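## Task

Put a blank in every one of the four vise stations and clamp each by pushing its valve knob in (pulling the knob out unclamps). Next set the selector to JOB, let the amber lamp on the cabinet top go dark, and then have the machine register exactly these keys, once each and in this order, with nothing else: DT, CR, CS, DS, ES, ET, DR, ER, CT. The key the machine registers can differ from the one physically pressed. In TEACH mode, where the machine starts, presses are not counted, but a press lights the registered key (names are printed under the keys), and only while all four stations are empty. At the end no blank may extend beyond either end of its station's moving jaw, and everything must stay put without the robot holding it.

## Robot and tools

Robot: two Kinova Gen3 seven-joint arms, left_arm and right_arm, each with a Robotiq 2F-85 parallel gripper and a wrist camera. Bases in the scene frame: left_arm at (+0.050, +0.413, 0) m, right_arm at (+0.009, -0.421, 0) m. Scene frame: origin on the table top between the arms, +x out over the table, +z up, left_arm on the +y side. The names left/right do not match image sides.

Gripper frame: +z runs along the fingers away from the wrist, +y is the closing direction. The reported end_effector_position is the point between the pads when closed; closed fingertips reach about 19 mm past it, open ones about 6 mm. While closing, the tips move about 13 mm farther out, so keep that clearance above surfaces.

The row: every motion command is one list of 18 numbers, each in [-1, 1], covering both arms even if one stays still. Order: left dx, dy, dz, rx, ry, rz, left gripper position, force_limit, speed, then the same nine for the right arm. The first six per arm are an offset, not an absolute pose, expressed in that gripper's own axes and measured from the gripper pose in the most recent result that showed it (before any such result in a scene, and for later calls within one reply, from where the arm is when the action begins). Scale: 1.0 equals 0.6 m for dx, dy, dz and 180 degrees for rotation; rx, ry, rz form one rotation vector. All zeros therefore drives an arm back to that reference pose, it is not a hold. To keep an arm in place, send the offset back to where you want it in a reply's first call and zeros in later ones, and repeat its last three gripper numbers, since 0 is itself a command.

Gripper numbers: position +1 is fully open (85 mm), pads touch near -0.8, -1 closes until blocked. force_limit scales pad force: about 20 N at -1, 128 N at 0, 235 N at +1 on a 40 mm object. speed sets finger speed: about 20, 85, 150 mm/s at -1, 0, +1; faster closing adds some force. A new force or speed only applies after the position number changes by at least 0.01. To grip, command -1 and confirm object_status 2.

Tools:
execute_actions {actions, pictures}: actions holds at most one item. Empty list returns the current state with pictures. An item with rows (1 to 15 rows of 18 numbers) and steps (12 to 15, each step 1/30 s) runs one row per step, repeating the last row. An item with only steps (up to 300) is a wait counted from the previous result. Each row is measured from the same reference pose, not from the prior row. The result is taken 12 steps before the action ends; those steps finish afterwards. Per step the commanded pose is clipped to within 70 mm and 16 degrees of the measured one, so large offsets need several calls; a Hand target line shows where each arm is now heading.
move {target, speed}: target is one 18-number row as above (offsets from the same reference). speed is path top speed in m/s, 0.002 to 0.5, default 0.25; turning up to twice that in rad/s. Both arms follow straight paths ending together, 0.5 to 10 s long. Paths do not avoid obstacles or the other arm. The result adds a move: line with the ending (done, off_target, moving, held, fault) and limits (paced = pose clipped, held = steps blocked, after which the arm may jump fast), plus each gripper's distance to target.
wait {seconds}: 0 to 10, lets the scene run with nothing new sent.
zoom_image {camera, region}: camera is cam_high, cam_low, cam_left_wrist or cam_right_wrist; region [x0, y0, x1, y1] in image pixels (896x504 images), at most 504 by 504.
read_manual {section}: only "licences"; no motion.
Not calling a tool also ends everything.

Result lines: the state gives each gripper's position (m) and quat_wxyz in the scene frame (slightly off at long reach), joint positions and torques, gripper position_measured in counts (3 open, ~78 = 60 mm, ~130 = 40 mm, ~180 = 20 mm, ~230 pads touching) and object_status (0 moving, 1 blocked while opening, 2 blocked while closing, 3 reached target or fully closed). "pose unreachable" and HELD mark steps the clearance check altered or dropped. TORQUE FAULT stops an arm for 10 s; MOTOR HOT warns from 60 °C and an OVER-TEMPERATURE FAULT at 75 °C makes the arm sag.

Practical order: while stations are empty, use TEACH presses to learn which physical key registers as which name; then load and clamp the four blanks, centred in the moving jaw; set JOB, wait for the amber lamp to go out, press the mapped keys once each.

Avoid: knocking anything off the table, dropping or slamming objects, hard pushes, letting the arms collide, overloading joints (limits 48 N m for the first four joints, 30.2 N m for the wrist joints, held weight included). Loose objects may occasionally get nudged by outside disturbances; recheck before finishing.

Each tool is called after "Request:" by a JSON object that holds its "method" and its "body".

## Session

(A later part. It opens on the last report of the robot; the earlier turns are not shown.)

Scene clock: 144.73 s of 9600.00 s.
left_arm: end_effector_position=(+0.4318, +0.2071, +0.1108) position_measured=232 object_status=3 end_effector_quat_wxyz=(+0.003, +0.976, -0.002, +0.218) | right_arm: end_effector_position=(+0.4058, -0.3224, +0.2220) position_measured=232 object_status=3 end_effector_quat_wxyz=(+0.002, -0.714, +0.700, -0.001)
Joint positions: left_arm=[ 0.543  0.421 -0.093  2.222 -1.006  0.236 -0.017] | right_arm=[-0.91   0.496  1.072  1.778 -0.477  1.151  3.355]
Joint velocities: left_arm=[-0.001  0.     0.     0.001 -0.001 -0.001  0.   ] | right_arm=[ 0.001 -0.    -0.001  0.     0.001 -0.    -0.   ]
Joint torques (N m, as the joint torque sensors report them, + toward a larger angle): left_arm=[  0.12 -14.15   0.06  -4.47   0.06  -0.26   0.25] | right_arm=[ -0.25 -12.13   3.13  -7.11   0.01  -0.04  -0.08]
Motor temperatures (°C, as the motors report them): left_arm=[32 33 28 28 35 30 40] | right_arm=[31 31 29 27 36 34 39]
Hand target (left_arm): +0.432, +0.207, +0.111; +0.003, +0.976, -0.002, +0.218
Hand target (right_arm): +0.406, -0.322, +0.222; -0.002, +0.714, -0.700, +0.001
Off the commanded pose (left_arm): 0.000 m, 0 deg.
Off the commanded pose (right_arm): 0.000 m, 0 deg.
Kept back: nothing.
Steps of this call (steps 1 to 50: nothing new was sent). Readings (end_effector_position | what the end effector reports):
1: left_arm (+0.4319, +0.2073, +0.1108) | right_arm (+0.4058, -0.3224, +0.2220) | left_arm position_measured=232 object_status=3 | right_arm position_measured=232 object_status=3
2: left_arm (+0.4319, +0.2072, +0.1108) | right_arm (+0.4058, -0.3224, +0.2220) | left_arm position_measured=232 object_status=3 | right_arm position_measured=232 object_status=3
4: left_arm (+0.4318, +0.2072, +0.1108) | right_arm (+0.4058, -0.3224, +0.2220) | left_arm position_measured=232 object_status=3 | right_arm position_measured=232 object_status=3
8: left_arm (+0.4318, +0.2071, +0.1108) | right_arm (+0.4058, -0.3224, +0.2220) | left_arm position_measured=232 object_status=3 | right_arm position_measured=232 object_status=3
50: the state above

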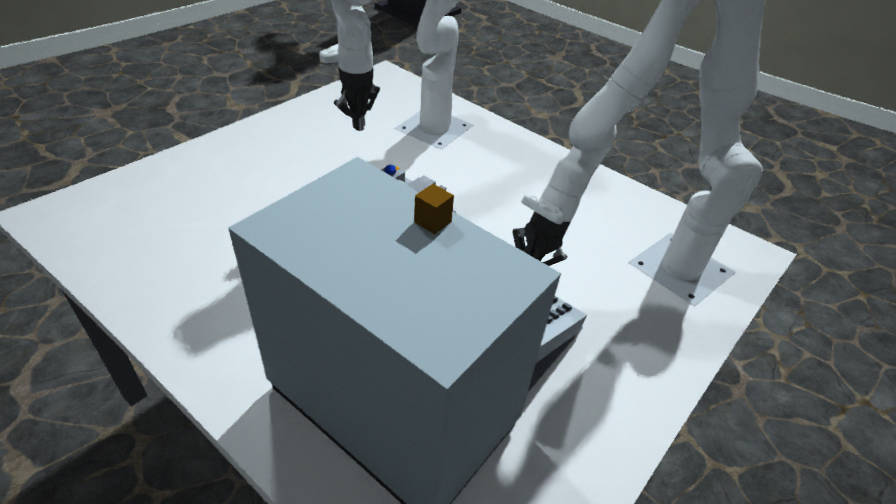

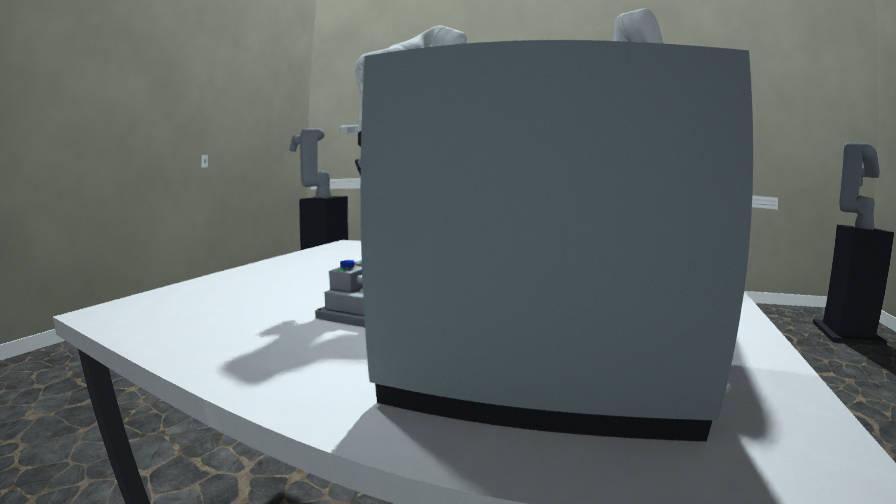

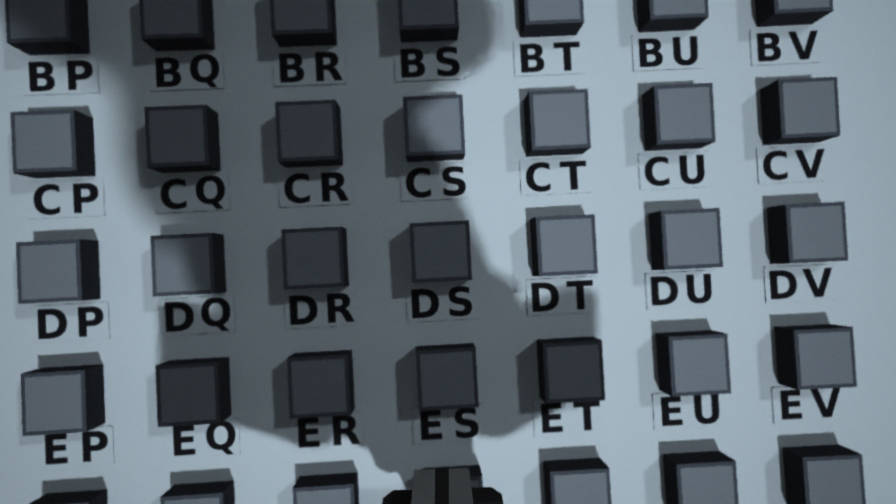

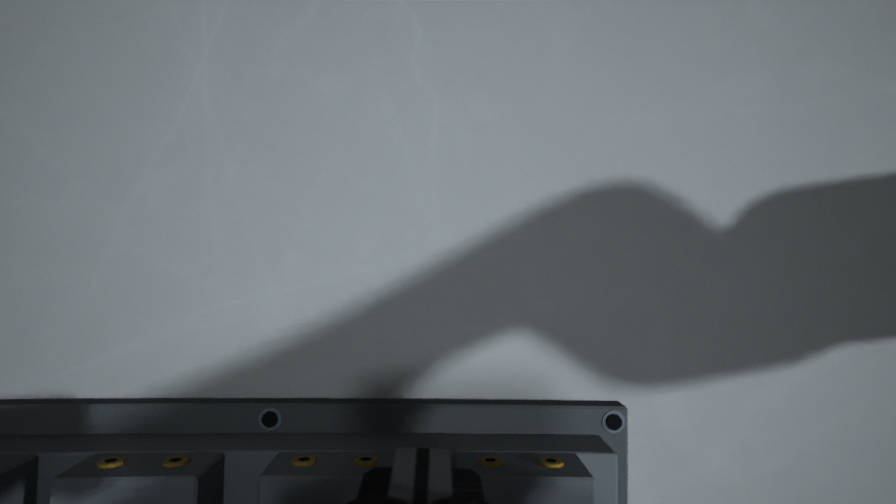

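Request:
{"method": "move", "body": {"target": [0,0.0025,0.029,0,0,0,-1,0,1,0,0,0,0,0,0,-1,0,1], "speed": 0.03}}

Request:
{"method": "move", "body": {"target": [0,0,-0.026,0,0,0,-1,0,1,0,0,0,0,0,0,-1,0,1], "speed": 0.08}}

Request:
{"method": "move", "body": {"target": [0,0.057,0,0,0,0,-1,0,1,0,0,0,0,0,0,-1,0,1], "speed": 0.12}}

Scene clock: 146.00 s of 9600.00 s.
left_arm: end_effector_position=(+0.4382, +0.2059, +0.0972) position_measured=232 object_status=3 end_effector_quat_wxyz=(+0.004, +0.976, -0.002, +0.219) | right_arm: end_effector_position=(+0.4058, -0.3224, +0.2220) position_measured=232 object_status=3 end_effector_quat_wxyz=(+0.002, -0.714, +0.700, -0.001)
Joint positions: left_arm=[ 0.594  0.468 -0.171  2.216 -1.062  0.18   0.044] | right_arm=[-0.91   0.496  1.072  1.778 -0.477  1.151  3.355]
Joint velocities: left_arm=[ 0.026  0.002 -0.031  0.006 -0.02  -0.014  0.025] | right_arm=[-0.001  0.001  0.    -0.    -0.     0.     0.   ]
Joint torques (N m, as the joint torque sensors report them, + toward a larger angle): left_arm=[-1.7  -9.6  -0.5  -6.78  0.15 -1.19  0.14] | right_arm=[ -0.25 -11.95   2.99  -7.07   0.13  -0.24  -0.02]
Motor temperatures (°C, as the motors report them): left_arm=[32 33 28 28 35 30 40] | right_arm=[31 31 29 27 36 34 39]
Hand target (left_arm): +0.439, +0.205, +0.095; +0.003, +0.976, -0.002, +0.218
Hand target (right_arm): +0.406, -0.322, +0.222; -0.002, +0.714, -0.700, +0.001
Off the commanded pose (left_arm): 0.002 m, 0 deg.
Off the commanded pose (right_arm): 0.000 m, 0 deg.
Kept back: nothing.
move: done

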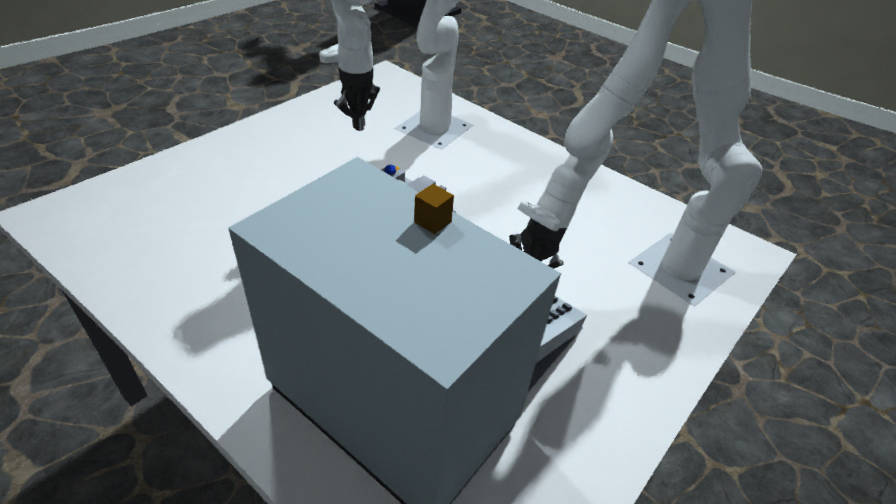

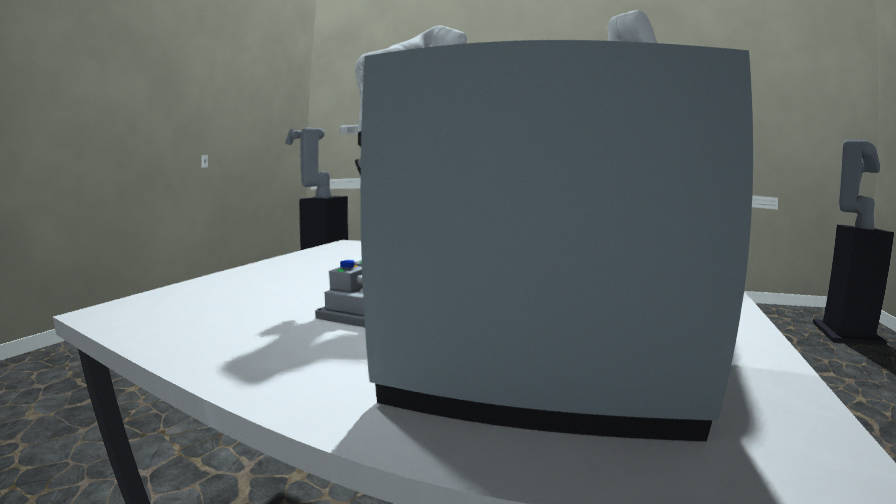

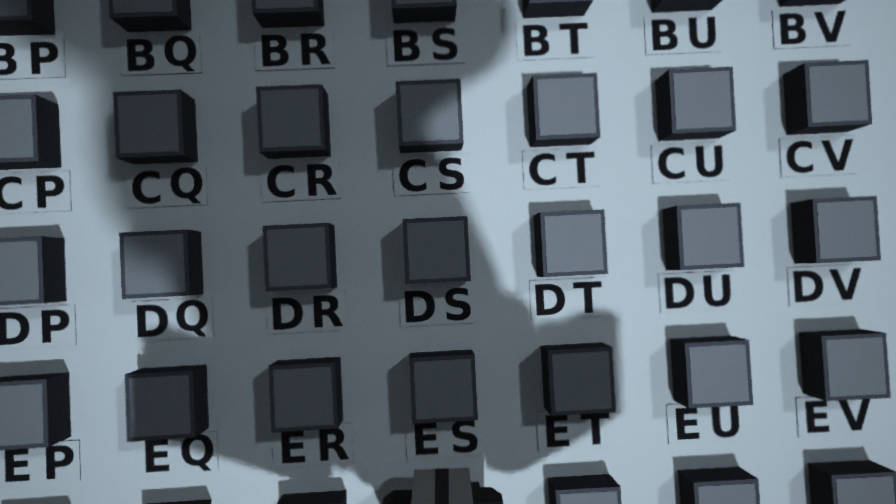

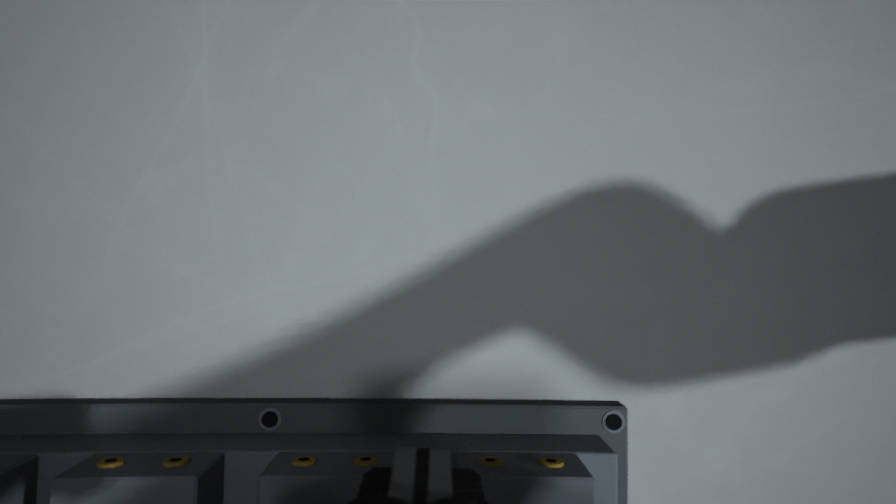

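Scene clock: 146.77 s of 9600.00 s.
left_arm: end_effector_position=(+0.4314, +0.2058, +0.1109) position_measured=232 object_status=3 end_effector_quat_wxyz=(+0.004, +0.976, -0.002, +0.218) | right_arm: end_effector_position=(+0.4058, -0.3224, +0.2220) position_measured=232 object_status=3 end_effector_quat_wxyz=(+0.002, -0.714, +0.700, -0.001)
Joint positions: left_arm=[ 0.549  0.421 -0.095  2.221 -1.008  0.237 -0.012] | right_arm=[-0.91   0.496  1.072  1.778 -0.477  1.151  3.355]
Joint velocities: left_arm=[-0.014 -0.006  0.011 -0.001  0.011  0.008 -0.012] | right_arm=[-0.001 -0.001  0.001 -0.001 -0.001  0.    -0.   ]
Joint torques (N m, as the joint torque sensors report them, + toward a larger angle): left_arm=[ -0.73 -13.19  -0.06  -4.4    0.22  -0.25   0.26] | right_arm=[ -0.23 -12.24   3.04  -6.97   0.1   -0.18   0.  ]
Motor temperatures (°C, as the motors report them): left_arm=[32 33 28 28 35 30 40] | right_arm=[31 31 29 27 36 34 39]
Hand target (left_arm): +0.432, +0.206, +0.111; +0.004, +0.976, -0.002, +0.219
Hand target (right_arm): +0.406, -0.322, +0.222; -0.002, +0.714, -0.700, +0.001
Off the commanded pose (left_arm): 0.000 m, 0 deg.
Off the commanded pose (right_arm): 0.000 m, 0 deg.
Kept back: nothing.
move: done

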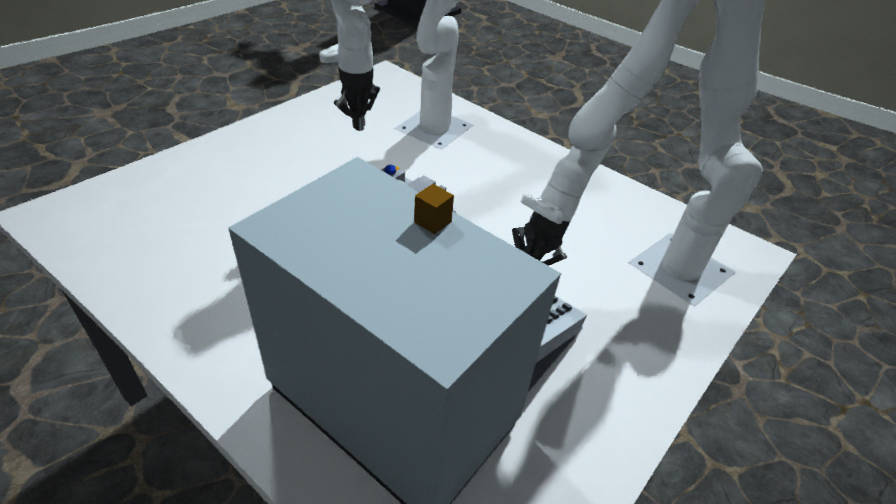

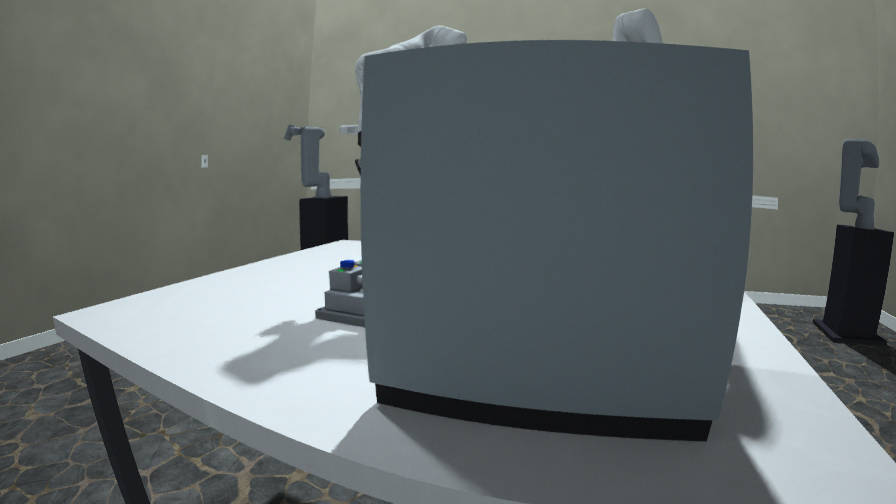

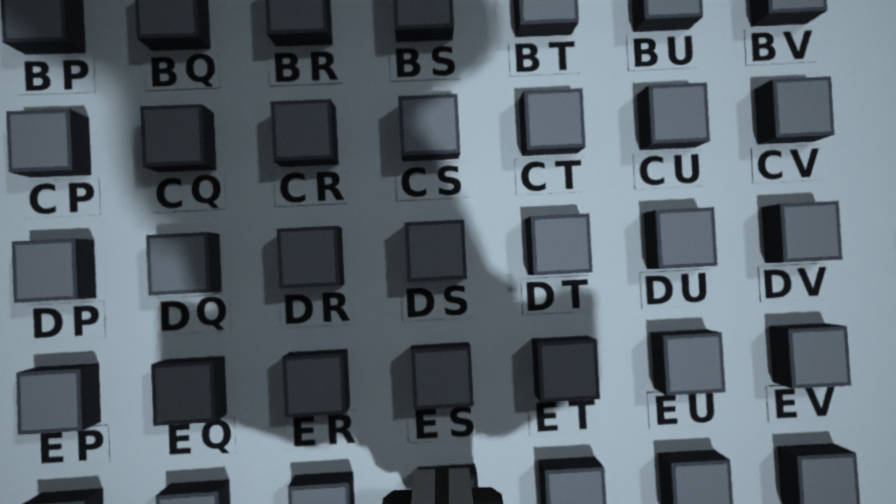

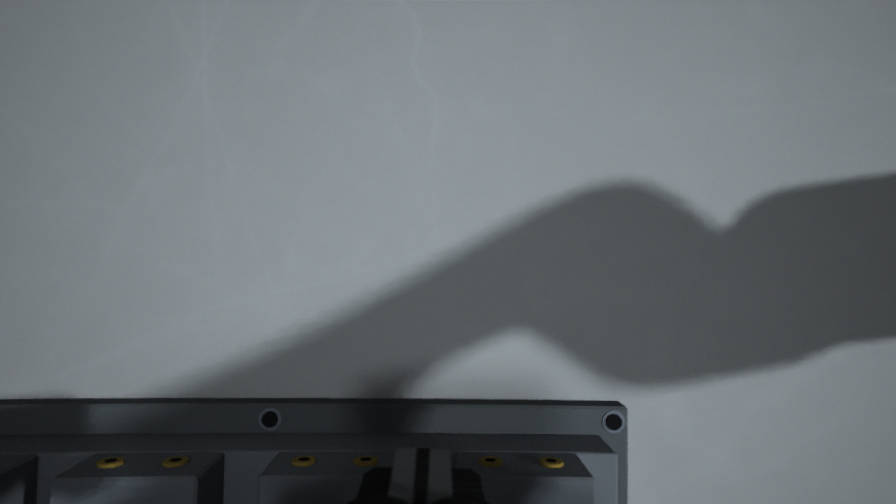

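Scene clock: 147.57 s of 9600.00 s.
left_arm: end_effector_position=(+0.4314, +0.1718, +0.1115) position_measured=232 object_status=3 end_effector_quat_wxyz=(+0.004, +0.976, -0.002, +0.219) | right_arm: end_effector_position=(+0.4058, -0.3224, +0.2220) position_measured=232 object_status=3 end_effector_quat_wxyz=(+0.002, -0.714, +0.700, -0.001)
Joint positions: left_arm=[ 0.587  0.452 -0.04   2.153 -0.951  0.311 -0.002] | right_arm=[-0.91   0.496  1.072  1.778 -0.477  1.151  3.355]
Joint velocities: left_arm=[ 0.002  0.004  0.004 -0.004  0.004  0.006 -0.001] | right_arm=[ 0.001  0.     0.001 -0.    -0.001 -0.     0.001]
Joint torques (N m, as the joint torque sensors report them, + toward a larger angle): left_arm=[  0.27 -14.69   0.09  -4.94  -0.1   -0.2    0.24] | right_arm=[ -0.31 -12.17   3.12  -7.16   0.12  -0.25  -0.05]
Motor temperatures (°C, as the motors report them): left_arm=[32 33 28 28 35 30 40] | right_arm=[31 31 29 27 36 34 39]
Hand target (left_arm): +0.431, +0.172, +0.111; +0.004, +0.976, -0.002, +0.219
Hand target (right_arm): +0.406, -0.322, +0.222; -0.002, +0.714, -0.700, +0.001
Off the commanded pose (left_arm): 0.000 m, 0 deg.
Off the commanded pose (right_arm): 0.000 m, 0 deg.
Kept back: nothing.
move: done

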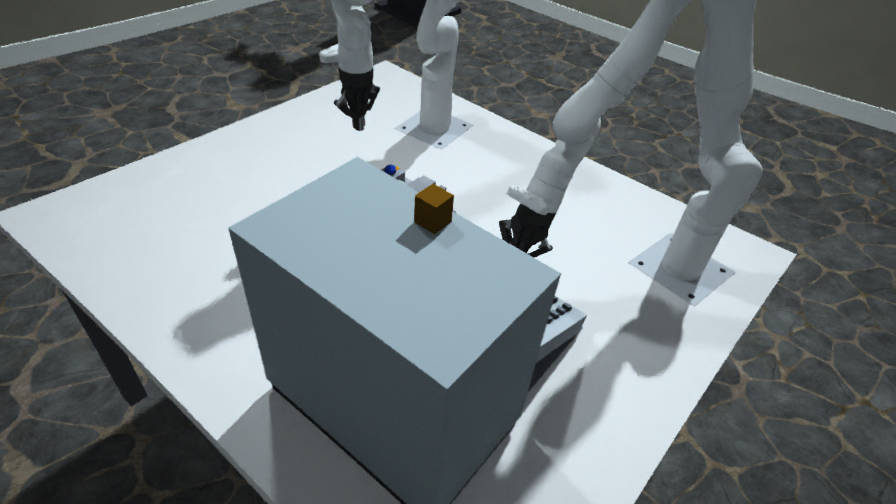

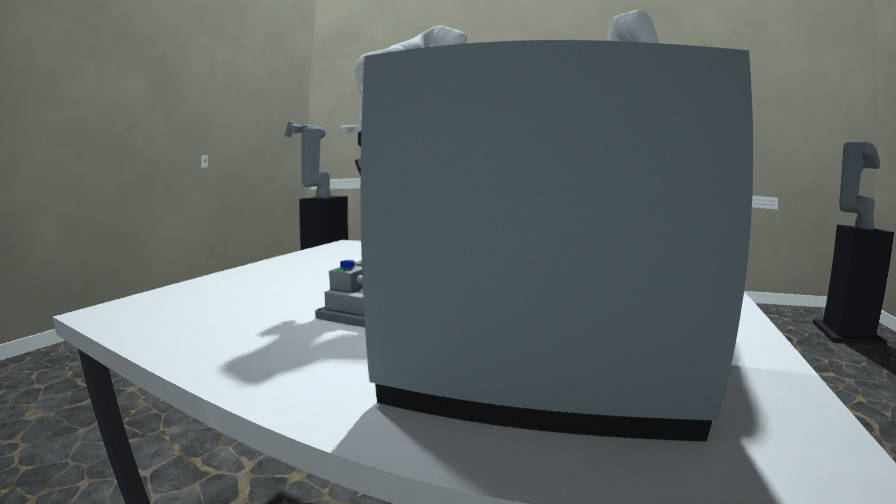

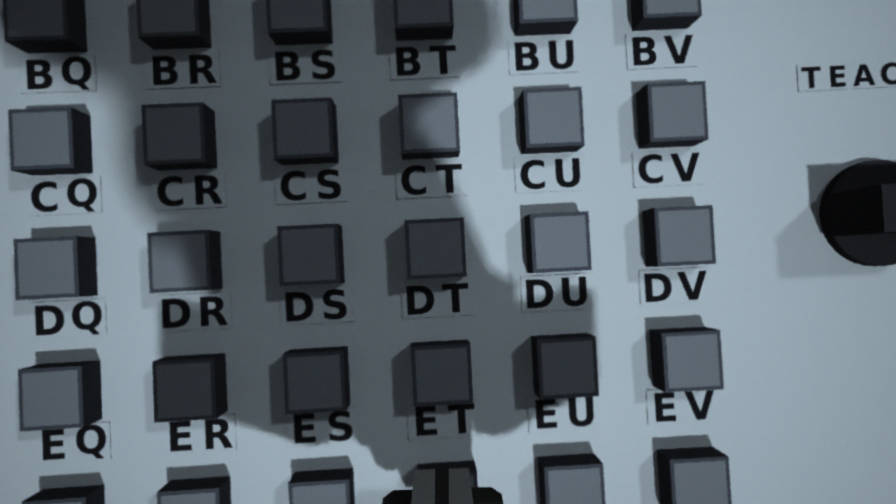

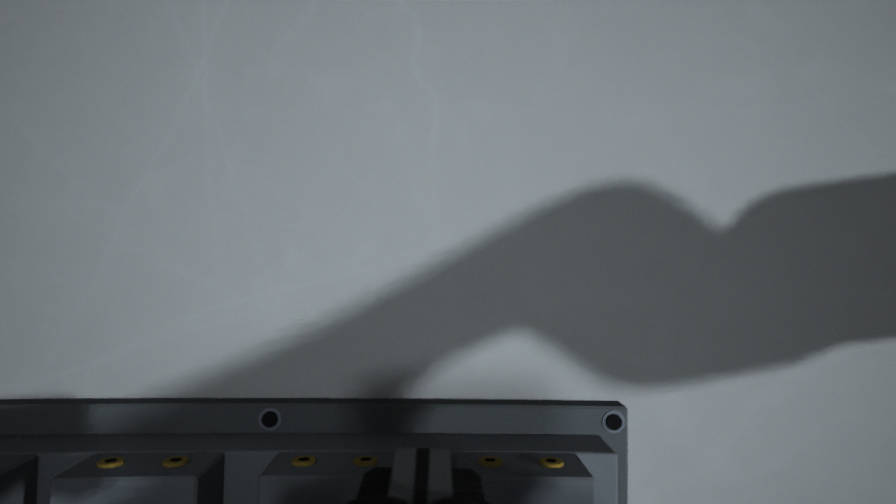

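Request:
{"method": "move", "body": {"target": [0,0,0.030,0,0,0,-1,0,1,0,0,0,0,0,0,-1,0,1], "speed": 0.03}}

Request:
{"method": "move", "body": {"target": [0,0,-0.025,0,0,0,-1,0,1,0,0,0,0,0,0,-1,0,1], "speed": 0.08}}

Request:
{"method": "move", "body": {"target": [0.057,-0.113,0,0,0,0,-1,0,1,0,0,0,0,0,0,-1,0,1], "speed": 0.15}}

Scene clock: 148.90 s of 9600.00 s.
left_arm: end_effector_position=(+0.4383, +0.1717, +0.0969) position_measured=232 object_status=3 end_effector_quat_wxyz=(+0.004, +0.976, -0.002, +0.219) | right_arm: end_effector_position=(+0.4058, -0.3224, +0.2220) position_measured=232 object_status=3 end_effector_quat_wxyz=(+0.002, -0.714, +0.700, -0.001)
Joint positions: left_arm=[ 0.619  0.496 -0.1    2.149 -1.003  0.258  0.05 ] | right_arm=[-0.91   0.496  1.072  1.778 -0.477  1.151  3.355]
Joint velocities: left_arm=[ 0.014 -0.001 -0.015  0.004 -0.013 -0.01   0.016] | right_arm=[ 0.    -0.    -0.    -0.     0.001 -0.001 -0.   ]
Joint torques (N m, as the joint torque sensors report them, + toward a larger angle): left_arm=[ -0.52 -11.68  -0.69  -6.02  -0.04  -0.86   0.02] | right_arm=[ -0.22 -11.89   3.06  -7.05   0.18  -0.12   0.  ]
Motor temperatures (°C, as the motors report them): left_arm=[32 33 28 28 35 30 40] | right_arm=[31 31 29 27 36 34 39]
Hand target (left_arm): +0.439, +0.172, +0.095; +0.004, +0.976, -0.002, +0.219
Hand target (right_arm): +0.406, -0.322, +0.222; -0.002, +0.714, -0.700, +0.001
Off the commanded pose (left_arm): 0.002 m, 0 deg.
Off the commanded pose (right_arm): 0.000 m, 0 deg.
Kept back: nothing.
move: done

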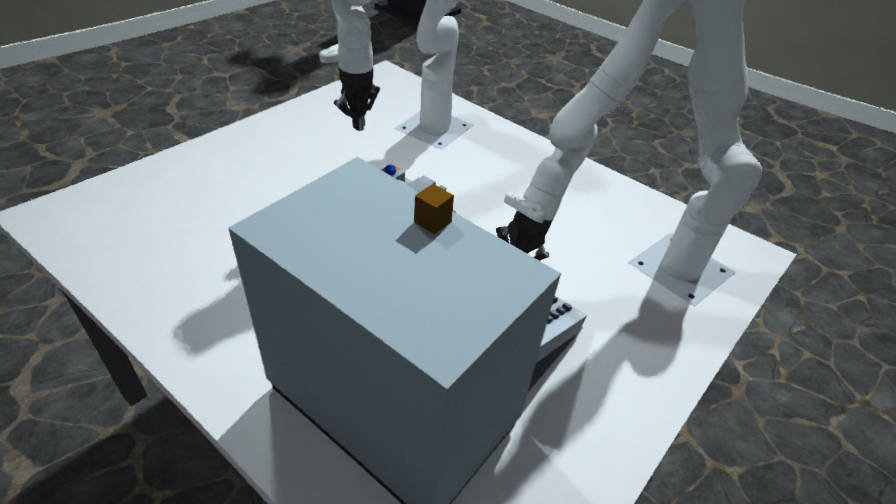

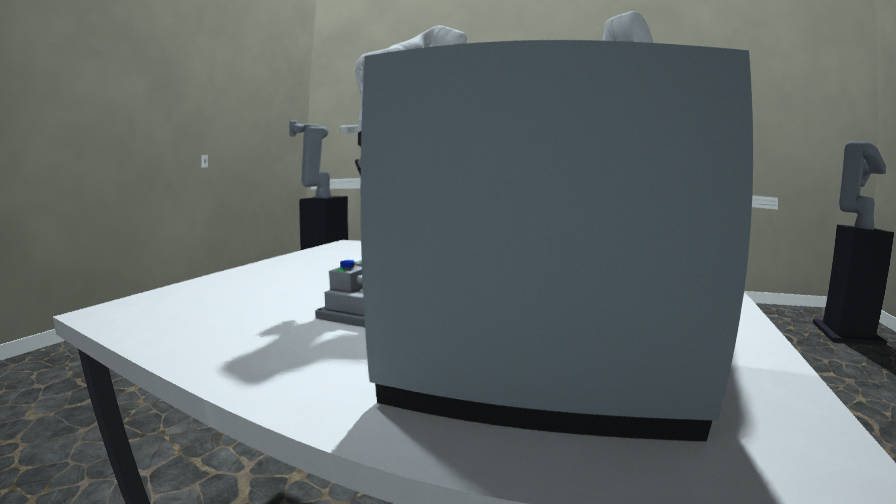

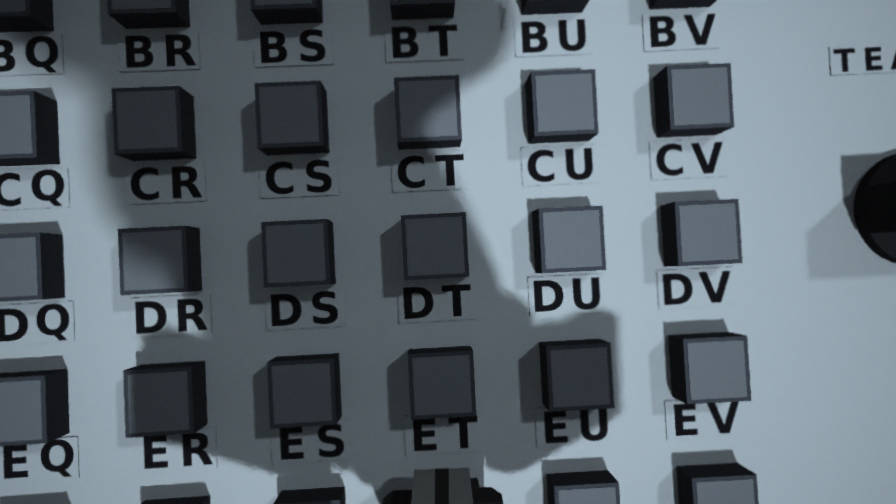

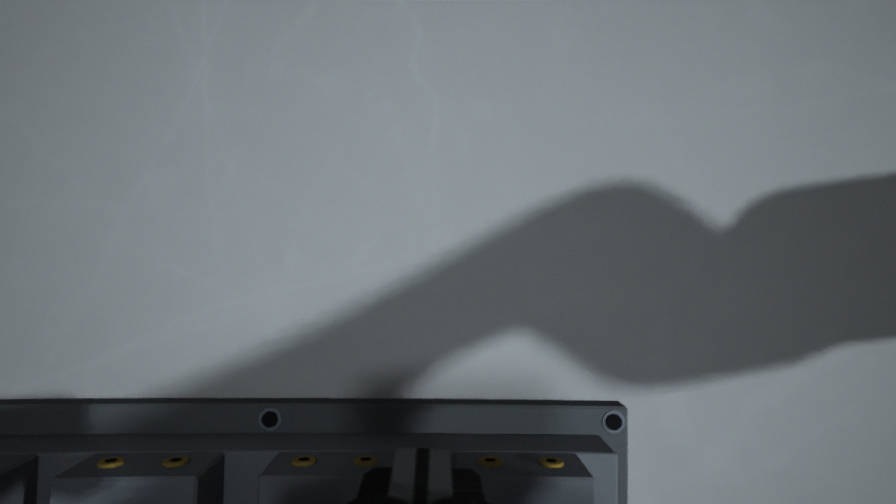

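Scene clock: 149.63 s of 9600.00 s.
left_arm: end_effector_position=(+0.4317, +0.1717, +0.1101) position_measured=232 object_status=3 end_effector_quat_wxyz=(+0.004, +0.976, -0.002, +0.219) | right_arm: end_effector_position=(+0.4058, -0.3224, +0.2220) position_measured=232 object_status=3 end_effector_quat_wxyz=(+0.002, -0.714, +0.700, -0.001)
Joint positions: left_arm=[ 0.592  0.456 -0.048  2.154 -0.959  0.304  0.007] | right_arm=[-0.91   0.496  1.072  1.778 -0.477  1.151  3.355]
Joint velocities: left_arm=[-0.008 -0.007  0.007 -0.001  0.008  0.006 -0.008] | right_arm=[ 0.001 -0.     0.    -0.001 -0.    -0.    -0.001]
Joint torques (N m, as the joint torque sensors report them, + toward a larger angle): left_arm=[  0.4  -14.8    0.08  -4.42   0.24  -0.26   0.54] | right_arm=[ -0.15 -12.1    3.15  -7.04  -0.02  -0.11   0.04]
Motor temperatures (°C, as the motors report them): left_arm=[32 33 28 28 35 30 40] | right_arm=[31 31 29 27 36 34 39]
Hand target (left_arm): +0.432, +0.172, +0.110; +0.004, +0.976, -0.002, +0.219
Hand target (right_arm): +0.406, -0.322, +0.222; -0.002, +0.714, -0.700, +0.001
Off the commanded pose (left_arm): 0.000 m, 0 deg.
Off the commanded pose (right_arm): 0.000 m, 0 deg.
Kept back: nothing.
move: done

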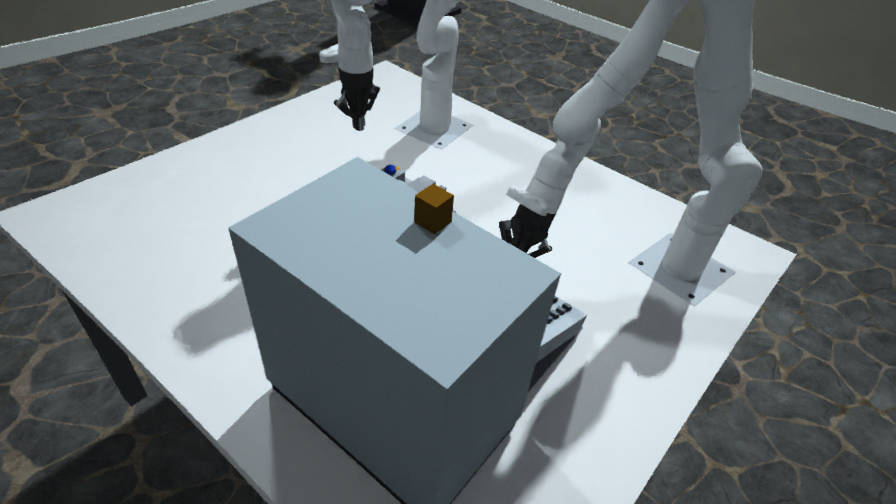

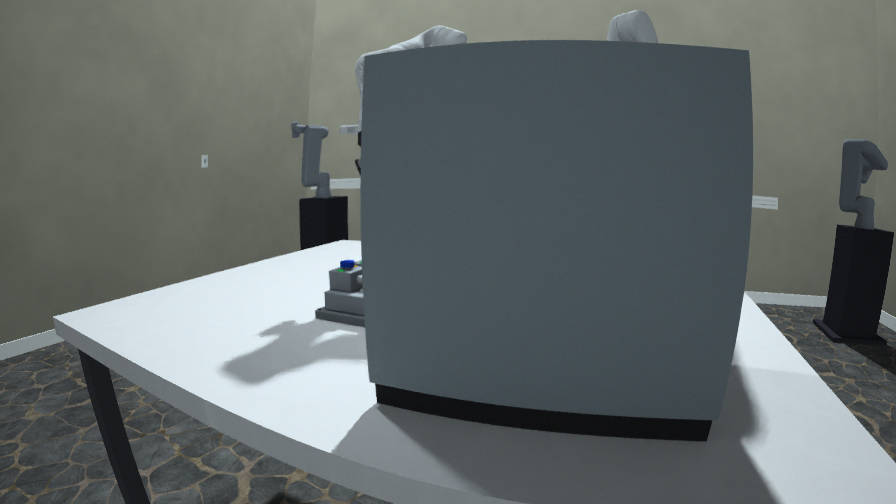

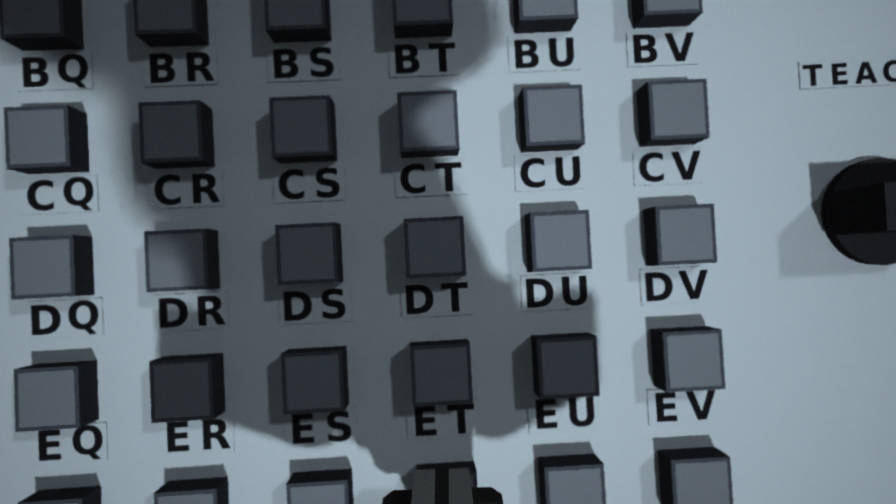

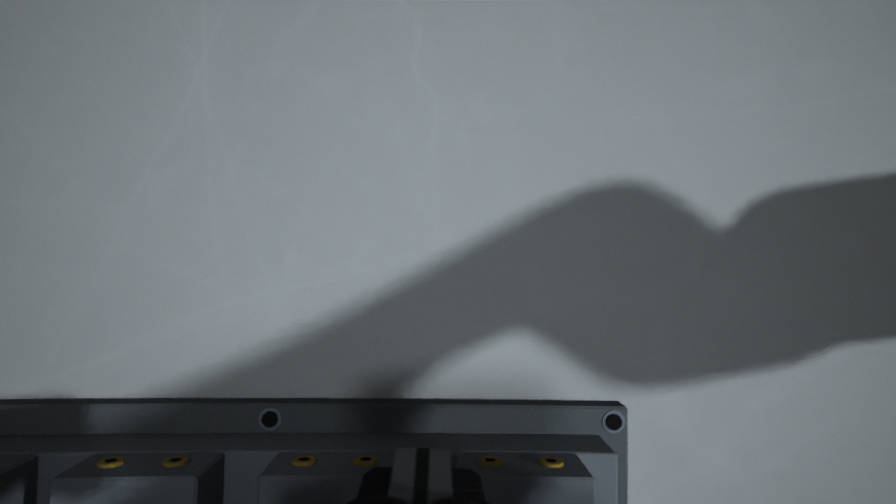

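Scene clock: 150.57 s of 9600.00 s.
left_arm: end_effector_position=(+0.4618, +0.2379, +0.1235) position_measured=232 object_status=3 end_effector_quat_wxyz=(+0.005, +0.976, -0.004, +0.219) | right_arm: end_effector_position=(+0.4058, -0.3224, +0.2220) position_measured=232 object_status=3 end_effector_quat_wxyz=(+0.002, -0.714, +0.700, -0.001)
Joint positions: left_arm=[ 0.324  0.397  0.02   2.195 -0.933  0.245 -0.222] | right_arm=[-0.91   0.496  1.072  1.778 -0.477  1.151  3.355]
Joint velocities: left_arm=[-0.061 -0.003  0.052 -0.011  0.046  0.017 -0.059] | right_arm=[-0.002  0.    -0.     0.001  0.001 -0.    -0.001]
Joint torques (N m, as the joint torque sensors report them, + toward a larger angle): left_arm=[ -0.12 -14.64   0.27  -4.85   0.49  -0.5    0.12] | right_arm=[ -0.31 -12.1    3.2   -7.2    0.03  -0.15   0.05]
Motor temperatures (°C, as the motors report them): left_arm=[32 33 28 28 35 30 40] | right_arm=[31 31 29 27 36 34 39]
Hand target (left_arm): +0.462, +0.239, +0.124; +0.004, +0.976, -0.002, +0.219
Hand target (right_arm): +0.406, -0.322, +0.222; -0.002, +0.714, -0.700, +0.001
Off the commanded pose (left_arm): 0.002 m, 0 deg.
Off the commanded pose (right_arm): 0.000 m, 0 deg.
Kept back: nothing.
move: done

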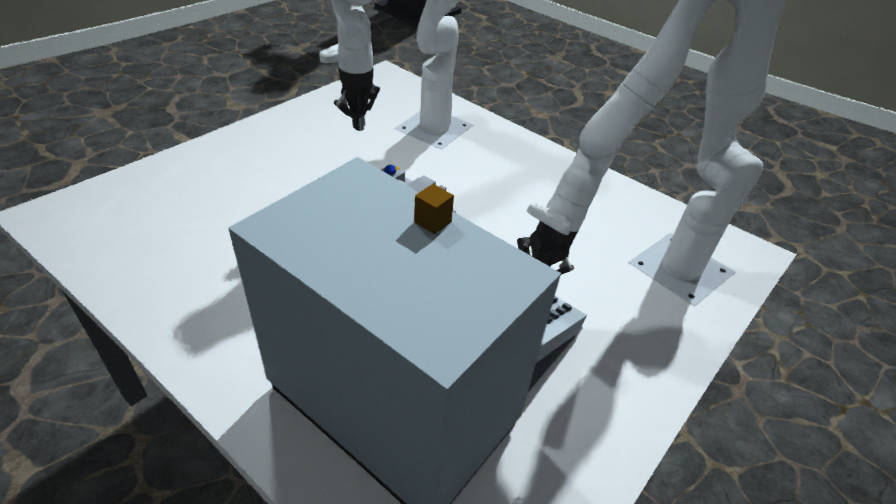

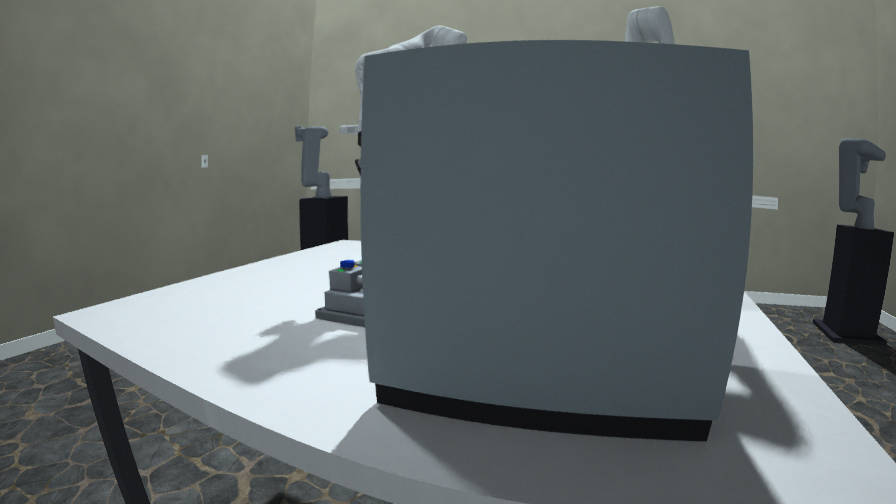

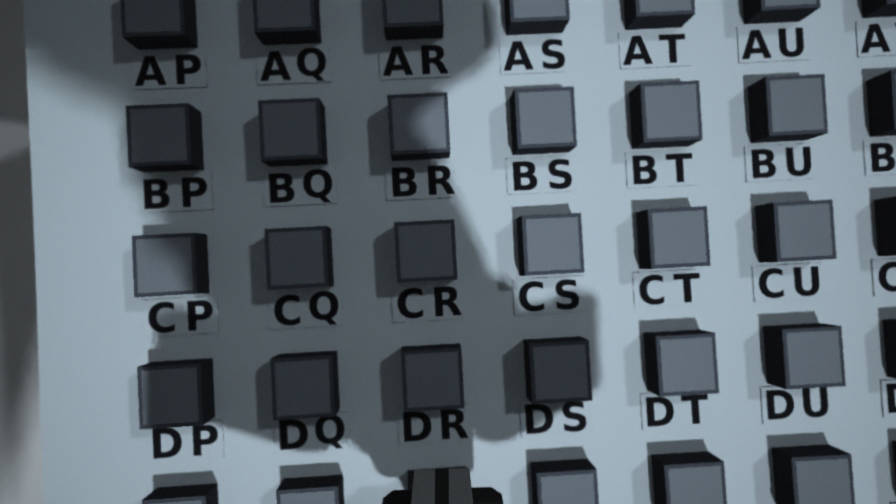

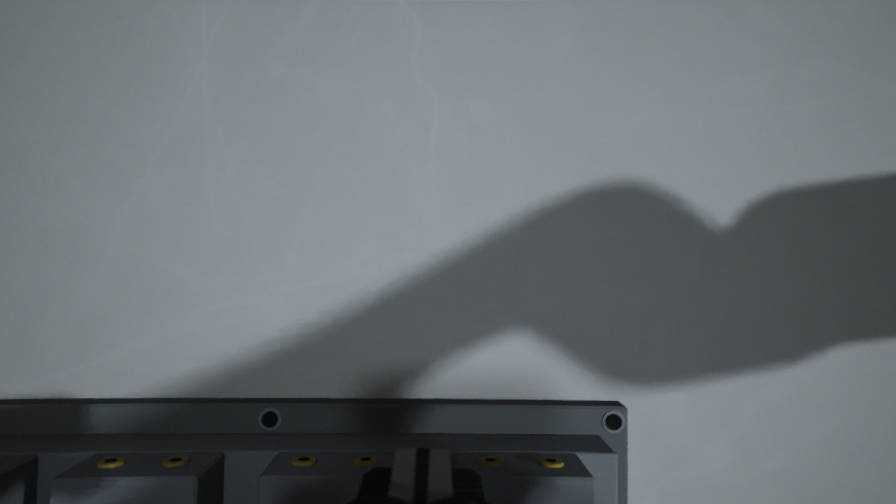

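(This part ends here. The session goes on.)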